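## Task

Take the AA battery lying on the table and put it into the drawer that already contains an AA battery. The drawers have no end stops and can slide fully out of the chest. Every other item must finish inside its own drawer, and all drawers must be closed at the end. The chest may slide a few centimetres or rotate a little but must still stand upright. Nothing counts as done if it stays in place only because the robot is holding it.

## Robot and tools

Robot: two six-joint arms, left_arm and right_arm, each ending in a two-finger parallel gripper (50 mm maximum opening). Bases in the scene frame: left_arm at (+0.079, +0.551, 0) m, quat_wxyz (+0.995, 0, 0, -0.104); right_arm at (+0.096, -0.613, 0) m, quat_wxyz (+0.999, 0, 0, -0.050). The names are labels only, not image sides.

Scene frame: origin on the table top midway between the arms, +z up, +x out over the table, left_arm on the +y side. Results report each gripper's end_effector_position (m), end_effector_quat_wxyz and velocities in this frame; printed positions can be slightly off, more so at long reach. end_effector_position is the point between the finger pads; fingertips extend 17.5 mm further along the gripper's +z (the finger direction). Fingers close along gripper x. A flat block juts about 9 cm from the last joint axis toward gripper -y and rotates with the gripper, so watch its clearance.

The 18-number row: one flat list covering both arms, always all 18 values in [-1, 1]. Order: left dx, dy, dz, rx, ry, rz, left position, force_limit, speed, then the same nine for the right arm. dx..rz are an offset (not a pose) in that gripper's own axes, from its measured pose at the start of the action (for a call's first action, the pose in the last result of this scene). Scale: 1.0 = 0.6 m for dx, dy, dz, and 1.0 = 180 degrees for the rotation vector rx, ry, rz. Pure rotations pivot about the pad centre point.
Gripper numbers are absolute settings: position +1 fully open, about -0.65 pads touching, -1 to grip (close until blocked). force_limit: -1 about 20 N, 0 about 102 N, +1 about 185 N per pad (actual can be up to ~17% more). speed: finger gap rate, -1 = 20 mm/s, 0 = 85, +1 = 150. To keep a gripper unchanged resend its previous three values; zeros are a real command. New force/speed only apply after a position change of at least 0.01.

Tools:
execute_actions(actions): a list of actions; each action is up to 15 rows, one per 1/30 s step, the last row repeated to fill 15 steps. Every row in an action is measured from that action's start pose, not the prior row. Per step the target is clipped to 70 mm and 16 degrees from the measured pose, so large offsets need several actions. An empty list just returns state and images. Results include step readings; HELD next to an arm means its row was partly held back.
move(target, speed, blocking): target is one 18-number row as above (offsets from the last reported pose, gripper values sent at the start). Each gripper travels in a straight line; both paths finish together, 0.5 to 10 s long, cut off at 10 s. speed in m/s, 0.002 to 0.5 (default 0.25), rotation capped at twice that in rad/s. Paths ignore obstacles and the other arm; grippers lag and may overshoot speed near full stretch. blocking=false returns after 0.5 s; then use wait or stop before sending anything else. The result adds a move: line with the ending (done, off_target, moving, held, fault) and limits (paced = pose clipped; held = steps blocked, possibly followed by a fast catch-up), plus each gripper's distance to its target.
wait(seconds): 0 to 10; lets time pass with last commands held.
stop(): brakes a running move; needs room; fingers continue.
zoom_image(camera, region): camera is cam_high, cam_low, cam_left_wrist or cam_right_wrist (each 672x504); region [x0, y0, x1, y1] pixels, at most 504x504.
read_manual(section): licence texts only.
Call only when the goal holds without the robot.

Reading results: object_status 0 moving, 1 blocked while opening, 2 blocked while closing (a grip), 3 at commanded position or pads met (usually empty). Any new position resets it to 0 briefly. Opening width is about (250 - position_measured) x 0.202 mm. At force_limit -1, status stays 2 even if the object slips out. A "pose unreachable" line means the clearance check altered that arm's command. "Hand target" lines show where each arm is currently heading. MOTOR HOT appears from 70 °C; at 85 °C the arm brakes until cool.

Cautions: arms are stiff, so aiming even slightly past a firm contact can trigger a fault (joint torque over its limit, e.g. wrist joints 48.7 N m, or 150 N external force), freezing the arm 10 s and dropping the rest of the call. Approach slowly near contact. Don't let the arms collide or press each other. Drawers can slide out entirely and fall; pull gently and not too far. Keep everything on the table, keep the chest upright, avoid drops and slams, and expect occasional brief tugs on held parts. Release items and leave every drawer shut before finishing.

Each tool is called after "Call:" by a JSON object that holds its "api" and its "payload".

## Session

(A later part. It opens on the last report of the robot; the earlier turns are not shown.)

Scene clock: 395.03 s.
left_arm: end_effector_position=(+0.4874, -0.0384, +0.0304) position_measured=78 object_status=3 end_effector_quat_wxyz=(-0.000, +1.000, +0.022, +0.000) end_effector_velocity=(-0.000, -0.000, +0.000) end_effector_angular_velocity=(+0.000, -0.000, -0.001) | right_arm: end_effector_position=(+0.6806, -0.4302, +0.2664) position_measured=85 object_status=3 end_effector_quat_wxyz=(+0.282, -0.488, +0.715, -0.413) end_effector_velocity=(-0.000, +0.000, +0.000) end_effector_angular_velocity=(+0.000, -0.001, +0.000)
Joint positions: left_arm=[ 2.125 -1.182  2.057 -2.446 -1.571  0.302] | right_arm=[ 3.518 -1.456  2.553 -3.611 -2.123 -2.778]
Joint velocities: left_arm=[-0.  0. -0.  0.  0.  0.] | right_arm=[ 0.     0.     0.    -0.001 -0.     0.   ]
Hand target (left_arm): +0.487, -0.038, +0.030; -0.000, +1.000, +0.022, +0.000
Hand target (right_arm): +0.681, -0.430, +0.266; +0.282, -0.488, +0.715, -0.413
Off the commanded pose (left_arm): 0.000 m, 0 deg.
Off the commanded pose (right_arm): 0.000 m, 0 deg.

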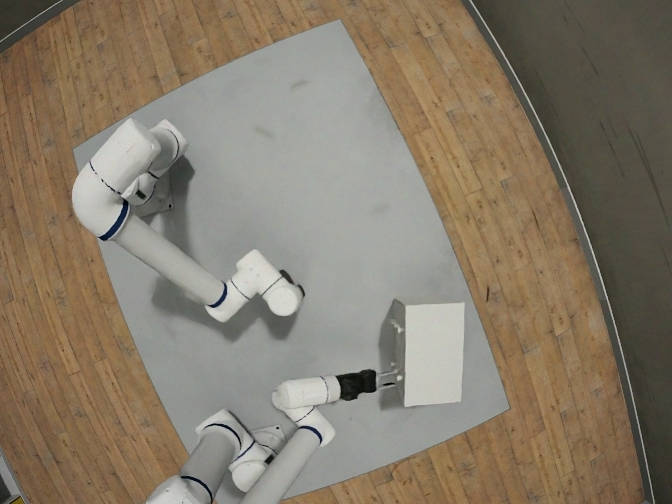

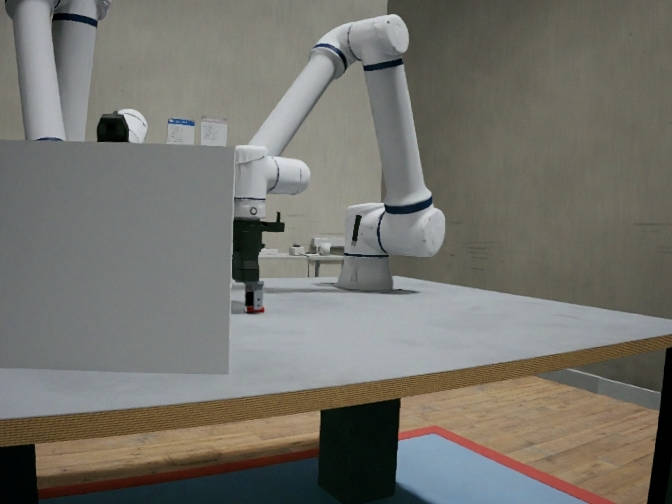

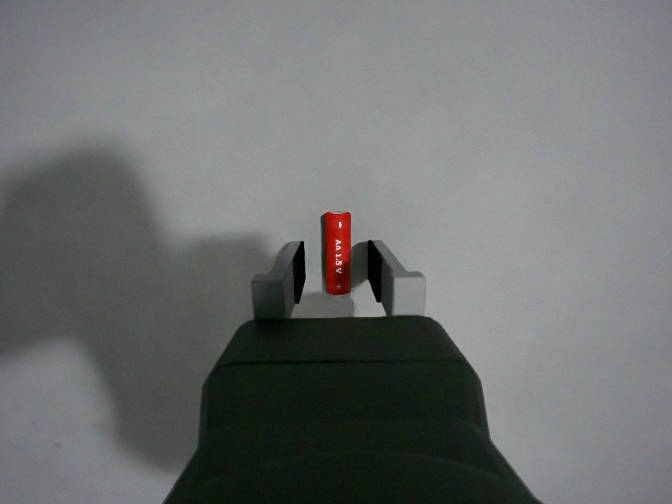

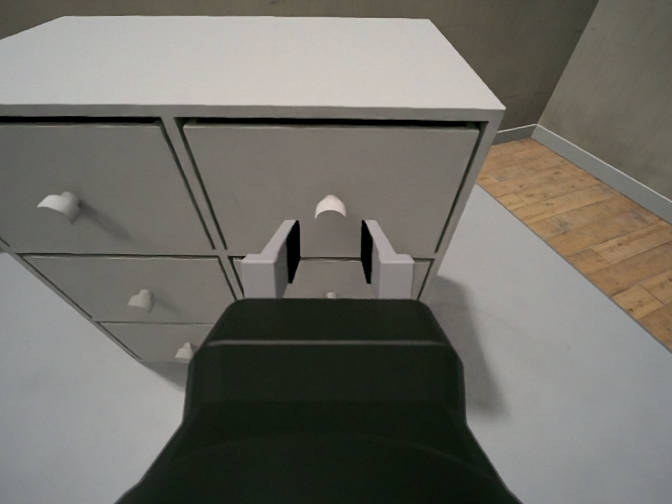

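Call:
{"api": "execute_actions", "payload": {"actions": [[[0,0,0.003,0,0,0,0.5,-0.5,0.3,0,-0.002,0.005,0,0,0,0.45,-0.4,0.3],[0,0,0.007,0,0,0,0.5,-0.5,0.3,0,-0.0045,0.01,0,0,0,0.45,-0.4,0.3],[0,0,0.011,0,0,0,0.5,-0.5,0.3,0,-0.007,0.016,0,0,0,0.45,-0.4,0.3],[0,0,0.0133,0,0,0,0.5,-0.5,0.3,0,-0.0087,0.02,0,0,0,0.45,-0.4,0.3]]]}}

Call:
{"api": "execute_actions", "payload": {"actions": []}}

Scene clock: 515.53 s.
left_arm: end_effector_position=(+0.4874, -0.0384, +0.0227) position_measured=78 object_status=3 end_effector_quat_wxyz=(-0.000, +1.000, +0.022, +0.000) end_effector_velocity=(+0.001, -0.001, -0.002) end_effector_angular_velocity=(-0.003, -0.001, +0.001) | right_arm: end_effector_position=(+0.6923, -0.4348, +0.2650) position_measured=85 object_status=3 end_effector_quat_wxyz=(+0.282, -0.488, +0.715, -0.413) end_effector_velocity=(+0.004, -0.001, -0.001) end_effector_angular_velocity=(-0.001, +0.001, +0.001)
Joint positions: left_arm=[ 2.125 -1.171  2.06  -2.46  -1.57   0.302] | right_arm=[ 3.499 -1.441  2.541 -3.62  -2.108 -2.791]
Joint velocities: left_arm=[ 0.     0.003 -0.    -0.006  0.    -0.001] | right_arm=[-0.006  0.006 -0.004 -0.003  0.005 -0.005]
Hand target (left_arm): +0.487, -0.038, +0.022; -0.000, +1.000, +0.022, +0.000
Hand target (right_arm): +0.693, -0.435, +0.265; +0.282, -0.488, +0.715, -0.413
Off the commanded pose (left_arm): 0.000 m, 0 deg.
Off the commanded pose (right_arm): 0.001 m, 0 deg.
Step readings (end_effector_position):
0: left_arm (+0.4874, -0.0384, +0.0304) | right_arm (+0.6806, -0.4302, +0.2664)
1: left_arm (+0.4874, -0.0384, +0.0303) | right_arm (+0.6808, -0.4303, +0.2664)
2: left_arm (+0.4874, -0.0385, +0.0299) | right_arm (+0.6816, -0.4306, +0.2663)
4: left_arm (+0.4874, -0.0384, +0.0276) | right_arm (+0.6848, -0.4318, +0.2660)
8: left_arm (+0.4874, -0.0384, +0.0243) | right_arm (+0.6899, -0.4339, +0.2653)
15: end_effector_position above

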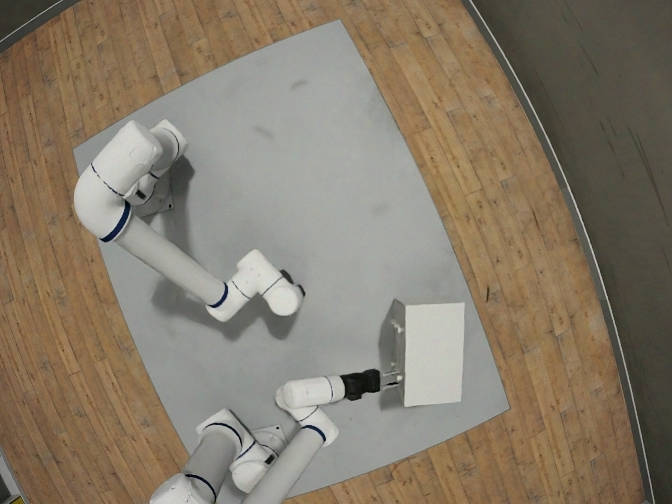

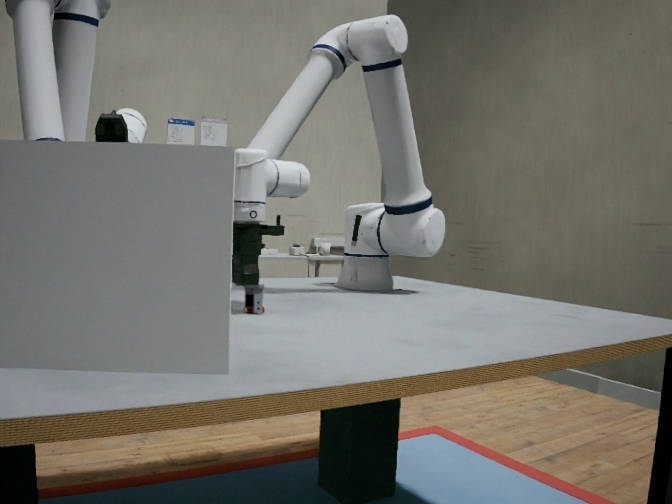

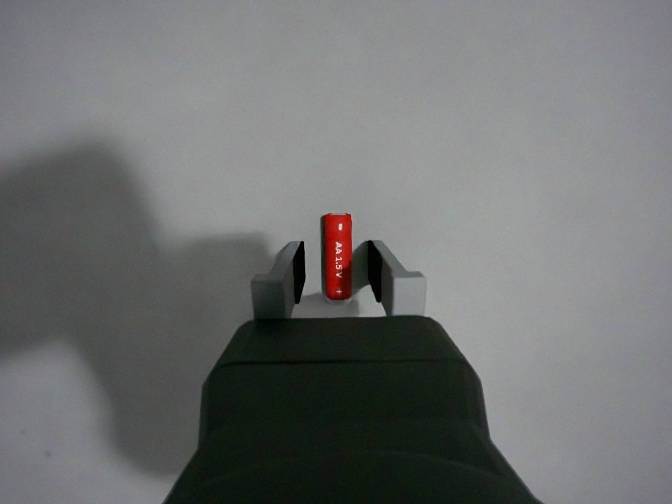

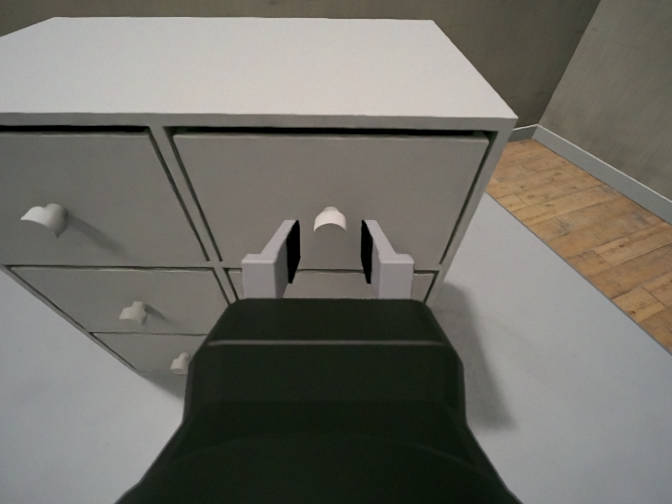

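Scene clock: 515.53 s.
left_arm: end_effector_position=(+0.4874, -0.0384, +0.0227) position_measured=78 object_status=3 end_effector_quat_wxyz=(-0.000, +1.000, +0.022, +0.000) end_effector_velocity=(+0.001, -0.001, -0.002) end_effector_angular_velocity=(-0.003, -0.001, +0.001) | right_arm: end_effector_position=(+0.6923, -0.4348, +0.2650) position_measured=85 object_status=3 end_effector_quat_wxyz=(+0.282, -0.488, +0.715, -0.413) end_effector_velocity=(+0.004, -0.001, -0.001) end_effector_angular_velocity=(-0.001, +0.001, +0.001)
Joint positions: left_arm=[ 2.125 -1.171  2.06  -2.46  -1.57   0.302] | right_arm=[ 3.499 -1.441  2.541 -3.62  -2.108 -2.791]
Joint velocities: left_arm=[ 0.     0.003 -0.    -0.006  0.    -0.001] | right_arm=[-0.006  0.006 -0.004 -0.003  0.005 -0.005]
Hand target (left_arm): +0.487, -0.038, +0.022; -0.000, +1.000, +0.022, +0.000
Hand target (right_arm): +0.693, -0.435, +0.265; +0.282, -0.488, +0.715, -0.413
Off the commanded pose (left_arm): 0.000 m, 0 deg.
Off the commanded pose (right_arm): 0.001 m, 0 deg.

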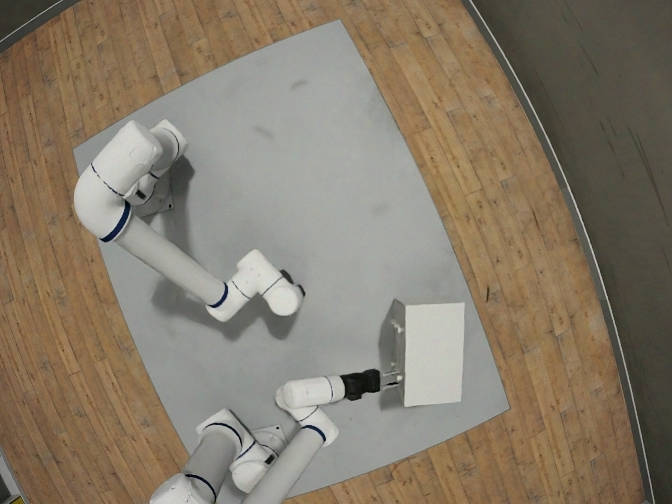

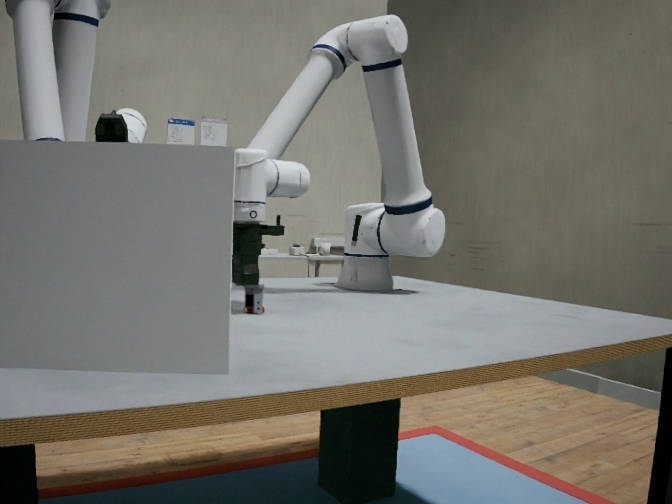

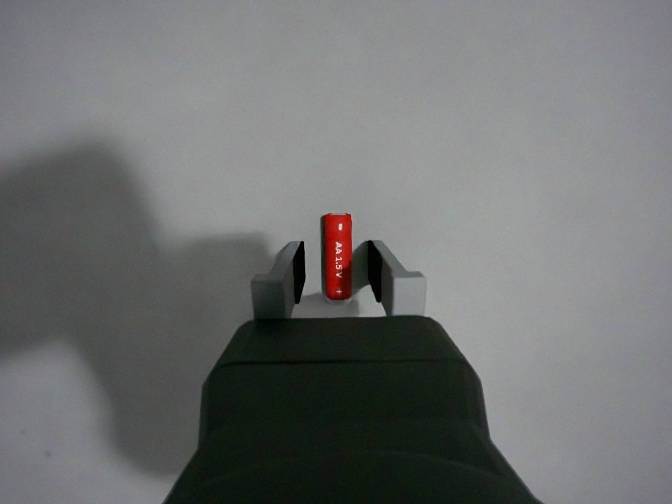

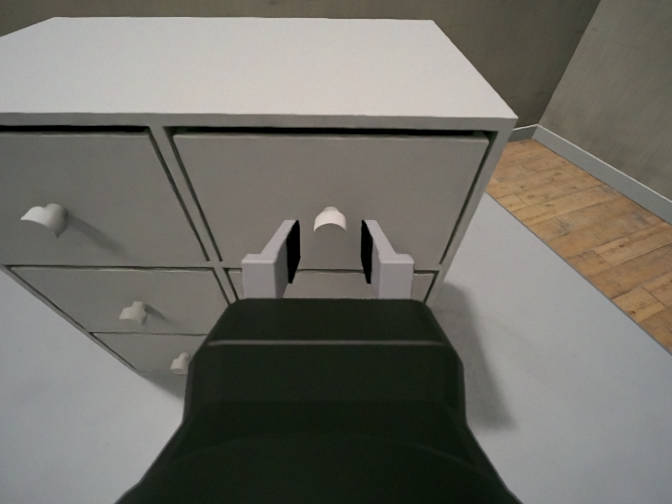

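Call:
{"api": "zoom_image", "payload": {"camera": "cam_right_wrist", "region": [270, 120, 390, 290]}}

Call:
{"api": "zoom_image", "payload": {"camera": "cam_high", "region": [360, 350, 430, 405]}}

Call:
{"api": "zoom_image", "payload": {"camera": "cam_low", "region": [230, 275, 290, 325]}}

Region (270, 120, 390, 290) of cam_right_wrist's 672x504 image, scaled by 2.965, with more detail than that image has; it fills the left 356 columns of this view, and the rest is white.

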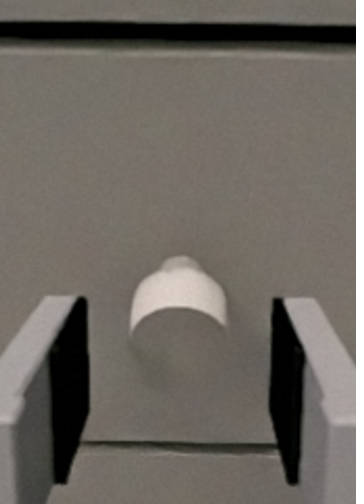

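Region (360, 350, 430, 405) of cam_high's 672x504 image, scaled by 7.200, with more detail than that image has; it fills the top 396 rows of this view, and the rest is white.

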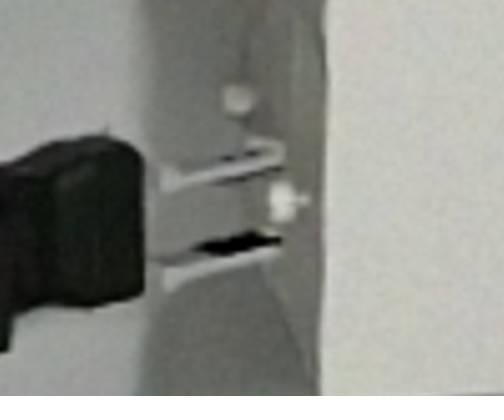

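Region (230, 275, 290, 325) of cam_low's 672x504 image, scaled by 8.400, with more detail than that image has.

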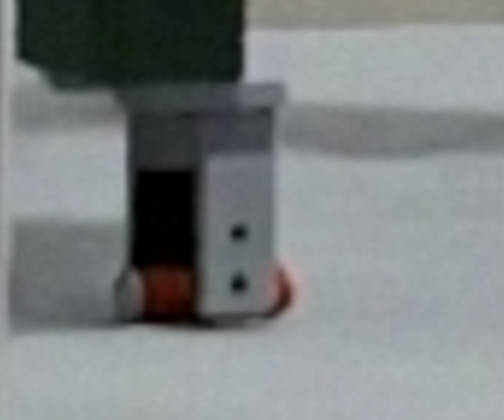

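Call:
{"api": "execute_actions", "payload": {"actions": [[[0,0,0.002,0,0,0,0.5,-0.5,0.3,0,-0.003,0.005,0,0,0,0.45,-0.4,0.3],[0,0,0.0042,0,0,0,0.5,-0.5,0.3,0,-0.0067,0.0115,0,0,0,0.45,-0.4,0.3],[0,0,0.0042,0,0,0,0.5,-0.5,0.3,0,-0.0067,0.0115,0,0,0,0.45,-0.4,0.3],[0,0,0.0042,0,0,0,0.5,-0.5,0.3,0,-0.0067,0.0115,0,0,0,0.45,-0.4,0.3],[0,0,0.0042,0,0,0,0.5,-0.5,0.3,0,-0.0067,0.0115,0,0,0,0.45,-0.4,0.3],[0,0,0.0042,0,0,0,0.5,-0.5,0.3,0,-0.0067,0.0115,0,0,0,0.45,-0.4,0.3],[0,0,0.0042,0,0,0,0.5,-0.5,0.3,0,-0.0067,0.0115,0,0,0,0.45,-0.4,0.3],[0,0,0.0042,0,0,0,0.5,-0.5,0.3,0,-0.0067,0.0115,0,0,0,0.45,-0.4,0.3],[0,0,0.0042,0,0,0,0.5,-0.5,0.3,0,-0.0067,0.0115,0,0,0,0.45,-0.4,0.3],[0,0,0.0042,0,0,0,-1,-0.6,-0.2,0,-0.0067,0.0115,0,0,0,-1,-0.4,-0.2]]]}}

Scene clock: 552.23 s.
left_arm: end_effector_position=(+0.4874, -0.0384, +0.0203) position_measured=146 object_status=0 end_effector_quat_wxyz=(-0.000, +1.000, +0.022, +0.000) end_effector_velocity=(+0.000, -0.000, -0.000) end_effector_angular_velocity=(-0.000, +0.000, -0.000) | right_arm: end_effector_position=(+0.6995, -0.4376, +0.2650) position_measured=153 object_status=0 end_effector_quat_wxyz=(+0.282, -0.488, +0.715, -0.413) end_effector_velocity=(+0.002, -0.001, -0.000) end_effector_angular_velocity=(-0.000, +0.000, +0.000)
Joint positions: left_arm=[ 2.125 -1.167  2.061 -2.464 -1.571  0.302] | right_arm=[ 3.488 -1.434  2.533 -3.623 -2.099 -2.799]
Joint velocities: left_arm=[ 0.     0.001 -0.    -0.001 -0.001  0.001] | right_arm=[-0.003  0.002 -0.002 -0.001  0.002 -0.002]
Hand target (left_arm): +0.487, -0.038, +0.020; -0.000, +1.000, +0.022, +0.000
Hand target (right_arm): +0.700, -0.438, +0.265; +0.282, -0.488, +0.715, -0.413
Off the commanded pose (left_arm): 0.000 m, 0 deg.
Off the commanded pose (right_arm): 0.000 m, 0 deg.
Step readings (end_effector_position):
0: left_arm (+0.4874, -0.0384, +0.0224) | right_arm (+0.6927, -0.4349, +0.2649)
1: left_arm (+0.4874, -0.0384, +0.0224) | right_arm (+0.6929, -0.4350, +0.2649)
2: left_arm (+0.4874, -0.0384, +0.0222) | right_arm (+0.6937, -0.4353, +0.2649)
4: left_arm (+0.4874, -0.0384, +0.0213) | right_arm (+0.6962, -0.4363, +0.2650)
8: left_arm (+0.4874, -0.0384, +0.0206) | right_arm (+0.6984, -0.4372, +0.2650)
15: end_effector_position above

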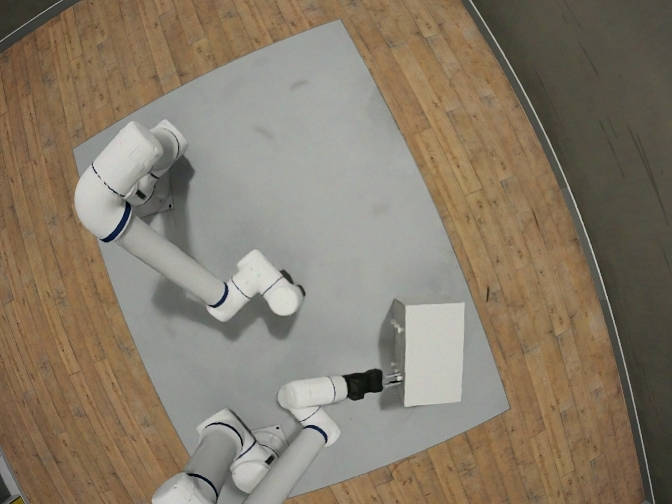

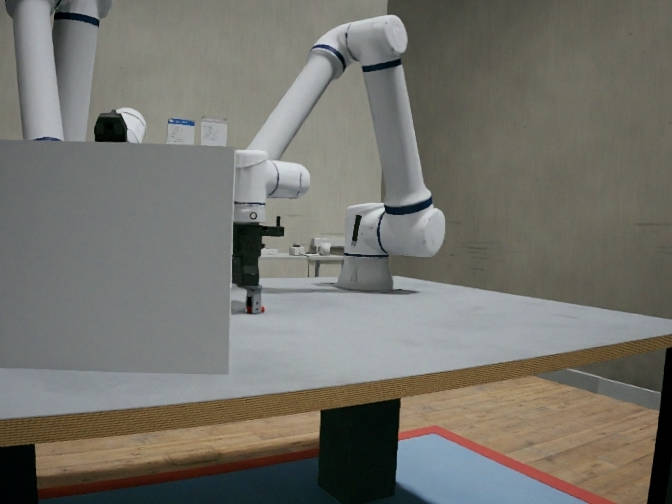

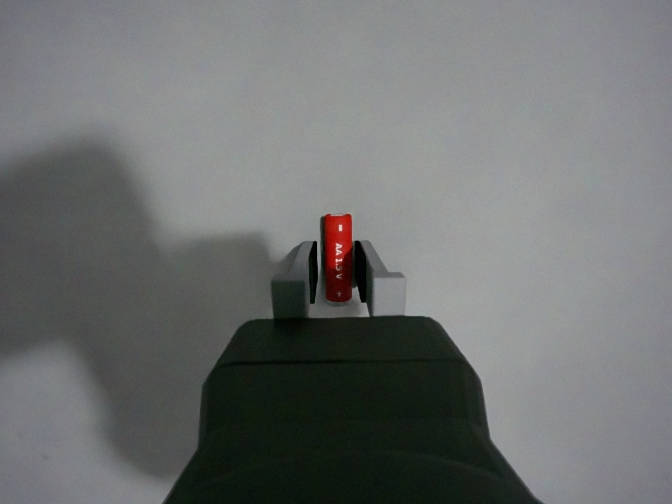

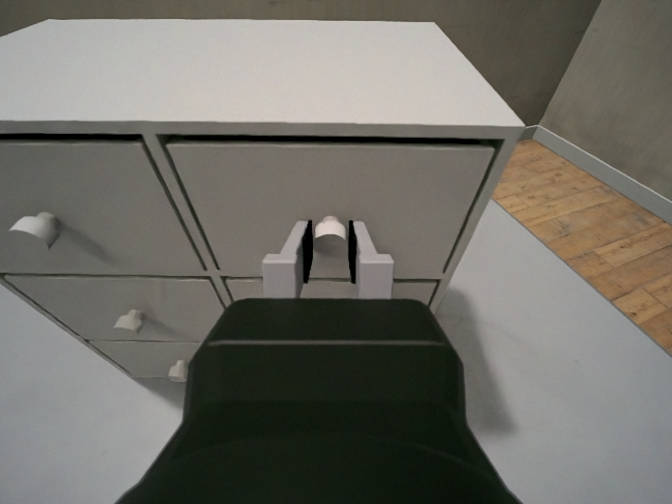

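Call:
{"api": "execute_actions", "payload": {"actions": []}}

Scene clock: 555.10 s.
left_arm: end_effector_position=(+0.4874, -0.0384, +0.0202) position_measured=184 object_status=2 end_effector_quat_wxyz=(-0.000, +1.000, +0.022, +0.000) end_effector_velocity=(+0.000, +0.000, -0.000) end_effector_angular_velocity=(+0.001, -0.001, +0.000) | right_arm: end_effector_position=(+0.6997, -0.4377, +0.2650) position_measured=179 object_status=2 end_effector_quat_wxyz=(+0.282, -0.488, +0.715, -0.413) end_effector_velocity=(-0.000, -0.000, +0.002) end_effector_angular_velocity=(+0.002, -0.004, -0.001)
Joint positions: left_arm=[ 2.125 -1.167  2.061 -2.464 -1.57   0.302] | right_arm=[ 3.488 -1.434  2.533 -3.623 -2.098 -2.799]
Joint velocities: left_arm=[ 0.    -0.     0.     0.     0.001 -0.   ] | right_arm=[-0.001 -0.002 -0.    -0.001  0.     0.001]
Hand target (left_arm): +0.487, -0.038, +0.020; -0.000, +1.000, +0.022, +0.000
Hand target (right_arm): +0.700, -0.438, +0.265; +0.282, -0.488, +0.715, -0.413
Off the commanded pose (left_arm): 0.000 m, 0 deg.
Off the commanded pose (right_arm): 0.000 m, 0 deg.

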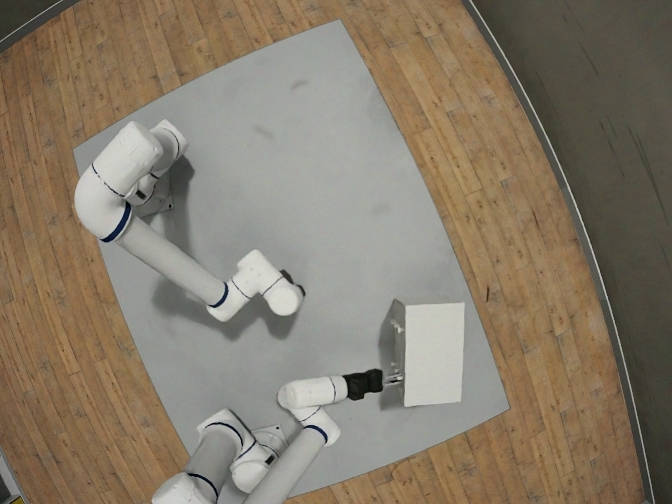

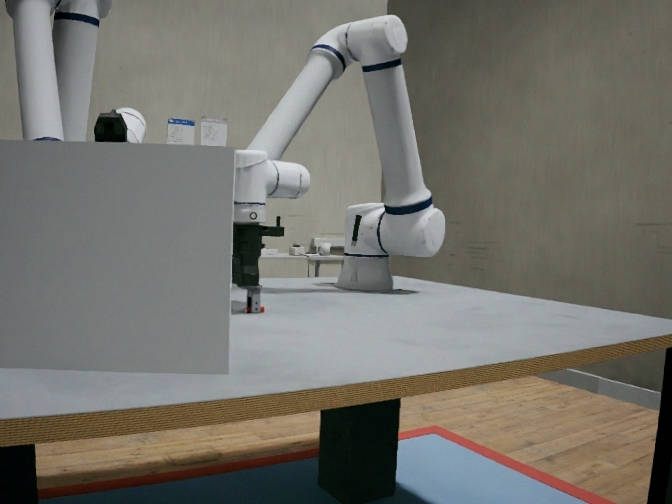

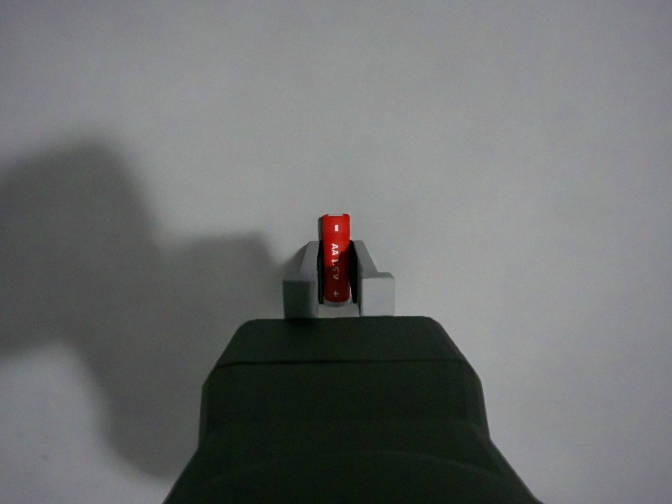

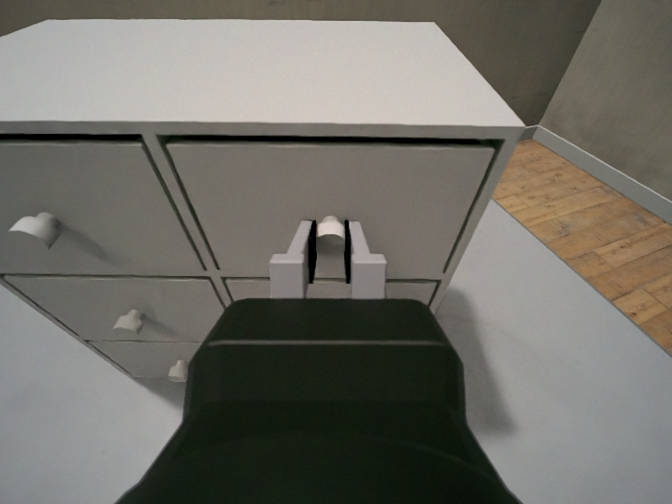

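Call:
{"api": "zoom_image", "payload": {"camera": "cam_low", "region": [230, 275, 290, 325]}}

Call:
{"api": "zoom_image", "payload": {"camera": "cam_left_wrist", "region": [286, 200, 386, 320]}}

Region (230, 275, 290, 325) of cam_low's 672x504 image, scaled by 8.400, with more detail than that image has.

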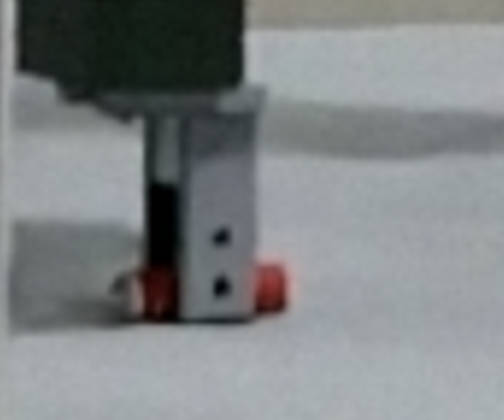

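Region (286, 200, 386, 320) of cam_left_wrist's 672x504 image, scaled by 4.200, with more detail than that image has.

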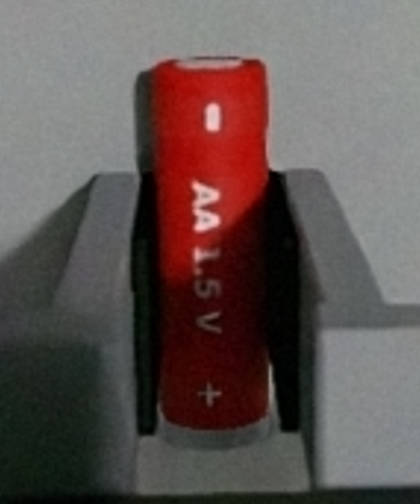

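Call:
{"api": "move", "payload": {"target": [0.0782, -0.1607, -0.30, -0.0116, 0.0548, 0.1319, -1, -0.6, -0.2, 0, 0.1083, -0.1877, 0, 0, 0, -1, -0.4, -0.2], "speed": 0.2}}

Scene clock: 630.70 s.
left_arm: end_effector_position=(+0.5294, +0.0596, +0.2001) position_measured=184 object_status=2 end_effector_quat_wxyz=(+0.016, +0.979, -0.184, +0.086) end_effector_velocity=(+0.001, +0.001, +0.002) end_effector_angular_velocity=(-0.001, -0.002, -0.004) | right_arm: end_effector_position=(+0.5788, -0.3902, +0.2654) position_measured=179 object_status=2 end_effector_quat_wxyz=(+0.282, -0.488, +0.716, -0.413) end_effector_velocity=(-0.002, +0.001, +0.001) end_effector_angular_velocity=(+0.001, -0.001, -0.000)
Joint positions: left_arm=[ 2.167 -1.526  2.148 -2.313 -1.444  0.766] | right_arm=[ 3.715 -1.549  2.639 -3.514 -2.277 -2.626]
Joint velocities: left_arm=[ 0.001 -0.004  0.     0.002  0.001  0.005] | right_arm=[ 0.004 -0.003  0.001  0.004 -0.003  0.004]
Hand target (left_arm): +0.529, +0.060, +0.200; +0.016, +0.979, -0.185, +0.086
Hand target (right_arm): +0.579, -0.390, +0.265; +0.282, -0.488, +0.716, -0.413
Off the commanded pose (left_arm): 0.001 m, 0 deg.
Off the commanded pose (right_arm): 0.000 m, 0 deg.
move: done

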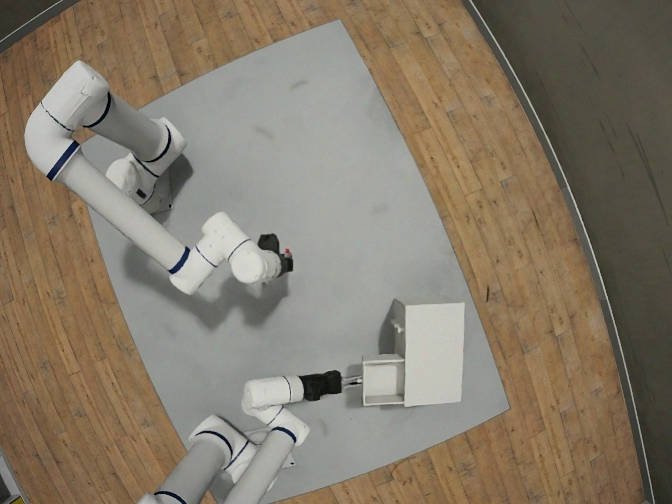

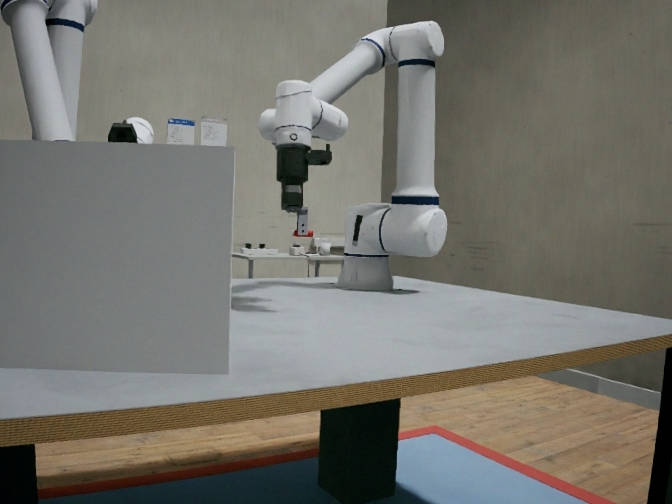

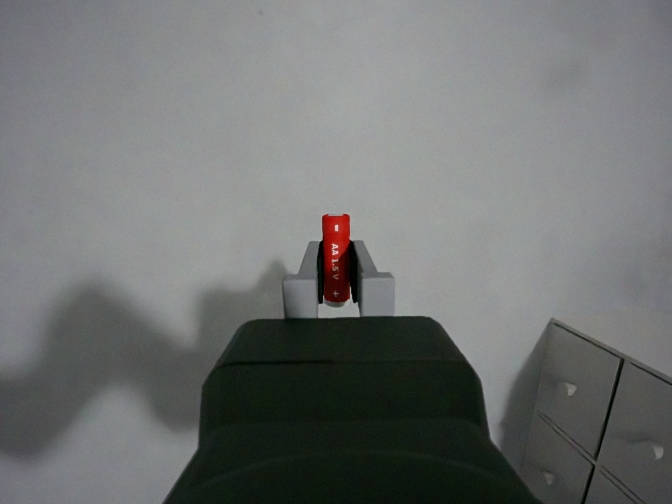

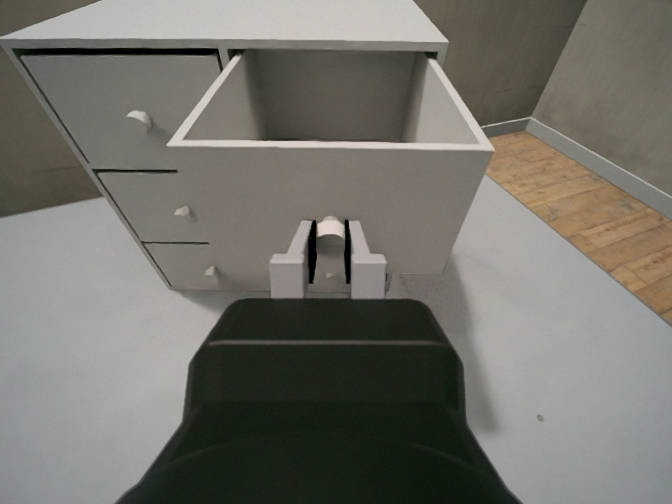

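Call:
{"api": "zoom_image", "payload": {"camera": "cam_high", "region": [340, 330, 440, 420]}}

Call:
{"api": "zoom_image", "payload": {"camera": "cam_right_wrist", "region": [160, 30, 500, 170]}}

Region (340, 330, 440, 420) of cam_high's 672x504 image, scaled by 5.040, with more detail than that image has; it fills the top 454 rows of this view, and the rest is white.

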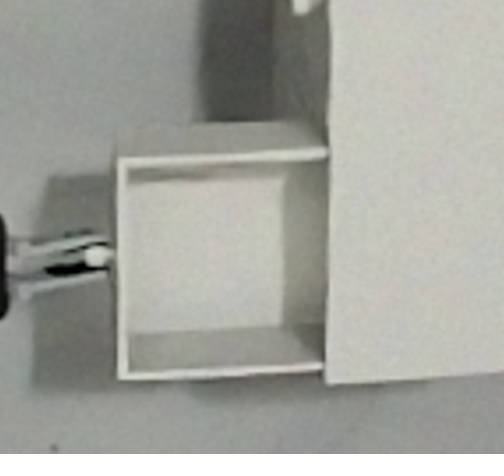

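Region (160, 30, 500, 170) of cam_right_wrist's 672x504 image, scaled by 1.482, with more detail than that image has; it fills the top 208 rows of this view, and the rest is white.

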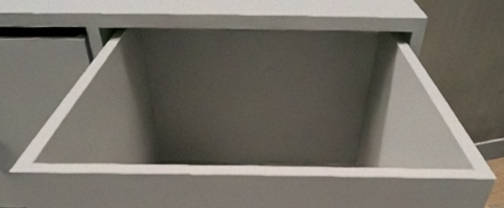

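Call:
{"api": "zoom_image", "payload": {"camera": "cam_right_wrist", "region": [240, 110, 430, 160]}}

Call:
{"api": "zoom_image", "payload": {"camera": "cam_high", "region": [380, 350, 420, 410]}}

Region (240, 110, 430, 160) of cam_right_wrist's 672x504 image, scaled by 2.653, with more detail than that image has; it fills the top 133 rows of this view, and the rest is white.

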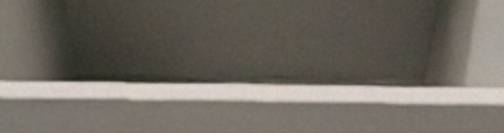

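Region (380, 350, 420, 410) of cam_high's 672x504 image, scaled by 8.400, with more detail than that image has.

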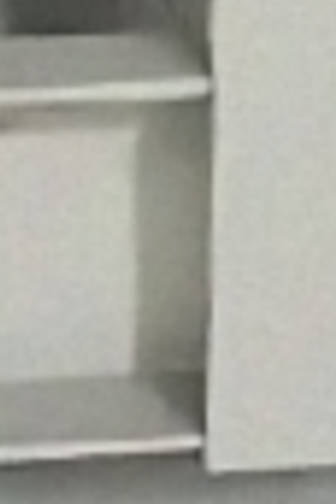

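Call:
{"api": "zoom_image", "payload": {"camera": "cam_right_wrist", "region": [0, 30, 260, 310]}}

Region (0, 30, 260, 310) of cam_right_wrist's 672x504 image, scaled by 1.800, with more detail than that image has; it fills the left 468 columns of this view, and the rest is white.

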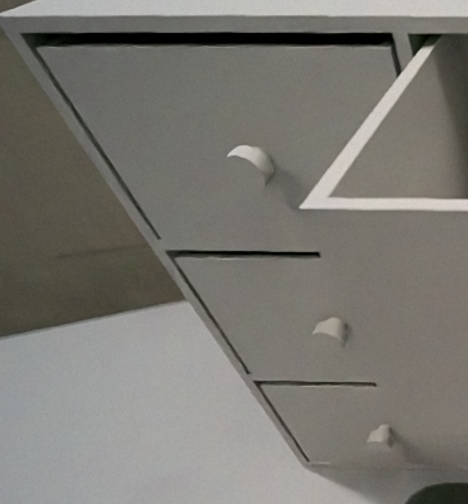

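Call:
{"api": "move", "payload": {"target": [0, 0, 0, 0, 0, 0, -1, -0.6, -0.2, 0.0004, -0.1076, 0.1878, 0, 0, 0, -1, -0.4, -0.2], "speed": 0.17}}

Scene clock: 720.13 s.
left_arm: end_effector_position=(+0.5294, +0.0597, +0.2000) position_measured=184 object_status=2 end_effector_quat_wxyz=(+0.016, +0.979, -0.184, +0.086) end_effector_velocity=(-0.000, +0.000, -0.001) end_effector_angular_velocity=(+0.000, +0.000, -0.000) | right_arm: end_effector_position=(+0.6993, -0.4378, +0.2647) position_measured=179 object_status=2 end_effector_quat_wxyz=(+0.282, -0.488, +0.715, -0.413) end_effector_velocity=(+0.003, -0.001, -0.000) end_effector_angular_velocity=(+0.000, +0.000, -0.001)
Joint positions: left_arm=[ 2.167 -1.526  2.148 -2.313 -1.444  0.766] | right_arm=[ 3.488 -1.434  2.534 -3.625 -2.098 -2.799]
Joint velocities: left_arm=[ 0.     0.     0.001 -0.001 -0.     0.   ] | right_arm=[-0.005  0.003 -0.003 -0.001  0.003 -0.002]
Hand target (left_arm): +0.529, +0.060, +0.200; +0.016, +0.979, -0.184, +0.086
Hand target (right_arm): +0.700, -0.438, +0.265; +0.282, -0.488, +0.715, -0.413
Off the commanded pose (left_arm): 0.000 m, 0 deg.
Off the commanded pose (right_arm): 0.000 m, 0 deg.
move: done

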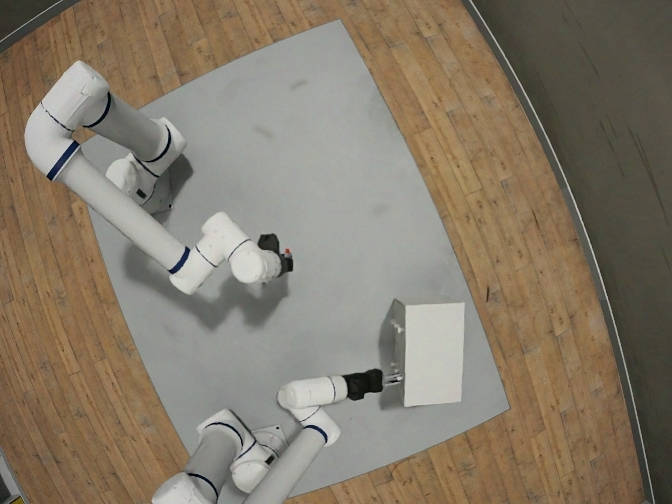

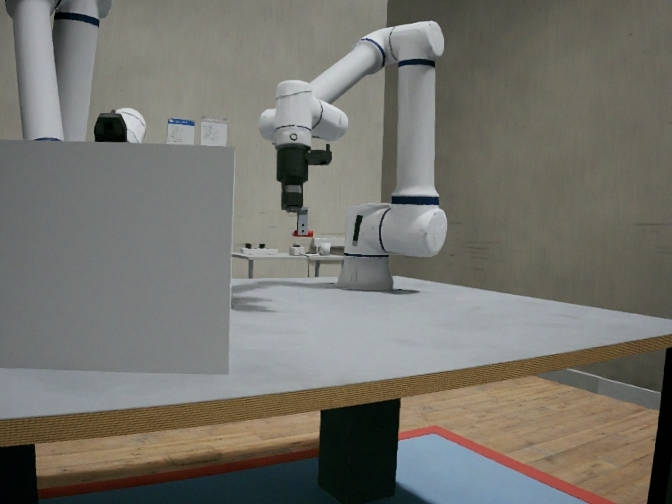

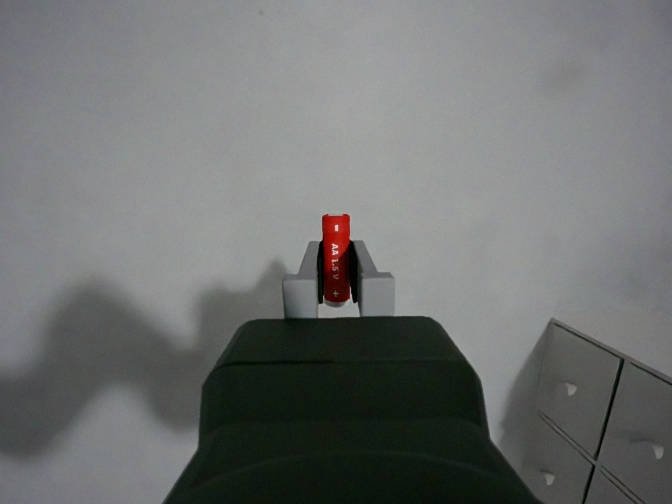

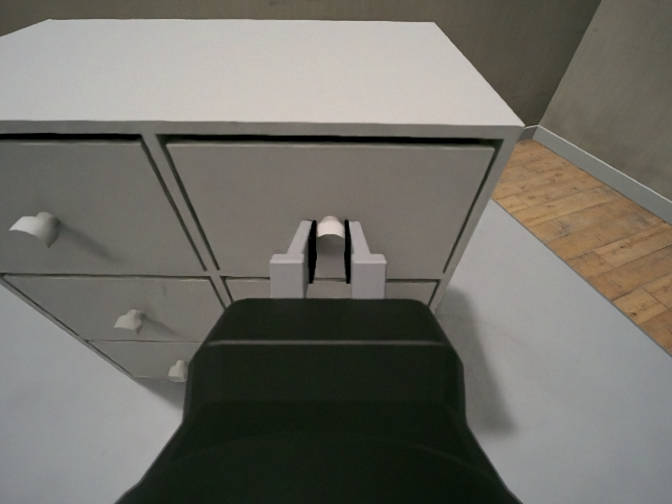

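Call:
{"api": "execute_actions", "payload": {"actions": [[[0,0,0,0,0,0,-1,-0.6,-0.2,0,0,0,0,0,0,0.45,-0.4,0.3],[0,0,0,0,0,0,-1,-0.6,-0.2,0,0,0,0,0,0,0.45,-0.4,0.3],[0,0,0,0,0,0,-1,-0.6,-0.2,0,0,0,0,0,0,0.45,-0.4,0.3],[0,0,0,0,0,0,-1,-0.6,-0.2,0,0.0033,-0.0058,0,0,0,0.45,-0.4,0.3],[0,0,0,0,0,0,-1,-0.6,-0.2,0,0.0104,-0.0017,0,0,0,0.45,-0.4,0.3],[0,0,0,0,0,0,-1,-0.6,-0.2,0,0.0216,0.0048,0,0,0,0.45,-0.4,0.3],[0,0,0,0,0,0,-1,-0.6,-0.2,0,0.0357,0.0129,0,0,0,0.45,-0.4,0.3],[0,0,0,0,0,0,-1,-0.6,-0.2,0,0.0512,0.0219,0,0,0,0.45,-0.4,0.3],[0,0,0,0,0,0,-1,-0.6,-0.2,0,0.0682,0.0316,0,0,0,0.45,-0.4,0.3],[0,0,0,0,0,0,-1,-0.6,-0.2,0,0.0851,0.0414,0,0,0,0.45,-0.4,0.3],[0,0,0,0,0,0,-1,-0.6,-0.2,0,0.102,0.0512,0,0,0,0.45,-0.4,0.3],[0,0,0,0,0,0,-1,-0.6,-0.2,0,0.1175,0.0601,0,0,0,0.45,-0.4,0.3],[0,0,0,0,0,0,-1,-0.6,-0.2,0,0.1302,0.0675,0,0,0,0.45,-0.4,0.3],[0,0,0,0,0,0,-1,-0.6,-0.2,0,0.1401,0.0732,0,0,0,0.45,-0.4,0.3],[0,0,0,0,0,0,-1,-0.6,-0.2,-0.0005,0.1443,0.0756,0,0,0,0.45,-0.4,0.3]]]}}

Scene clock: 755.40 s.
left_arm: end_effector_position=(+0.5294, +0.0596, +0.2001) position_measured=184 object_status=2 end_effector_quat_wxyz=(+0.016, +0.979, -0.184, +0.086) end_effector_velocity=(-0.000, -0.000, +0.000) end_effector_angular_velocity=(+0.001, +0.000, -0.002) | right_arm: end_effector_position=(+0.6938, -0.4369, +0.1988) position_measured=85 object_status=3 end_effector_quat_wxyz=(+0.278, -0.489, +0.718, -0.410) end_effector_velocity=(-0.004, -0.000, -0.232) end_effector_angular_velocity=(-0.000, +0.023, -0.007)
Joint positions: left_arm=[ 2.167 -1.526  2.148 -2.313 -1.444  0.766] | right_arm=[ 3.493 -1.27   2.563 -3.802 -2.102 -2.789]
Joint velocities: left_arm=[-0.001  0.    -0.001  0.002  0.     0.001] | right_arm=[ 0.004  0.639  0.049 -0.659 -0.005  0.012]
Hand target (left_arm): +0.529, +0.060, +0.200; +0.016, +0.979, -0.184, +0.086
Hand target (right_arm): +0.692, -0.437, +0.169; +0.278, -0.489, +0.718, -0.410
Off the commanded pose (left_arm): 0.000 m, 0 deg.
Off the commanded pose (right_arm): 0.032 m, 1 deg.
Step readings (end_effector_position):
0: left_arm (+0.5294, +0.0596, +0.2001) | right_arm (+0.6997, -0.4379, +0.2646)
1: left_arm (+0.5294, +0.0596, +0.2001) | right_arm (+0.6997, -0.4379, +0.2646)
2: left_arm (+0.5294, +0.0596, +0.2001) | right_arm (+0.6997, -0.4379, +0.2646)
4: left_arm (+0.5294, +0.0596, +0.2001) | right_arm (+0.6996, -0.4378, +0.2646)
8: left_arm (+0.5294, +0.0596, +0.2001) | right_arm (+0.6968, -0.4369, +0.2555)
15: end_effector_position above

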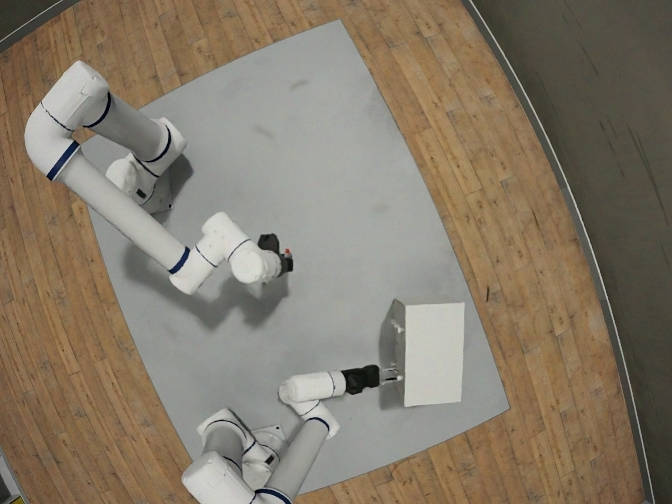

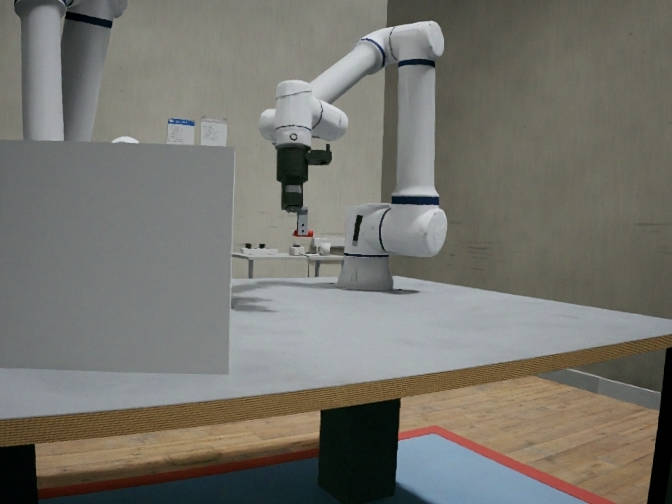

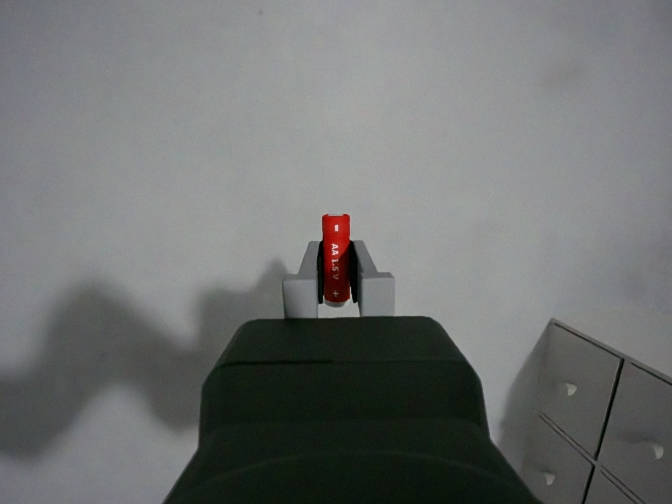

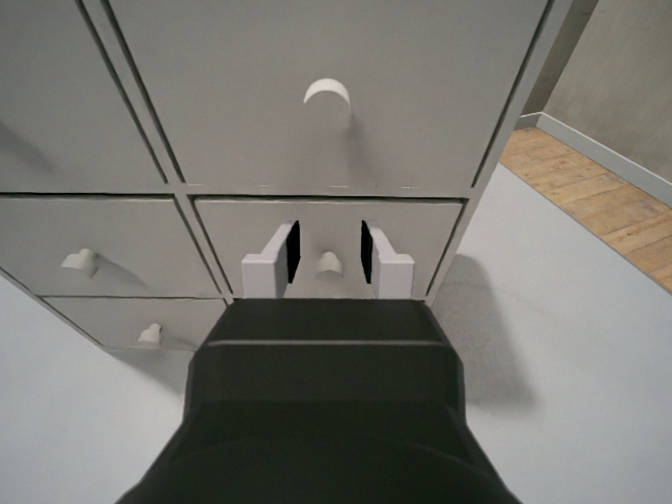

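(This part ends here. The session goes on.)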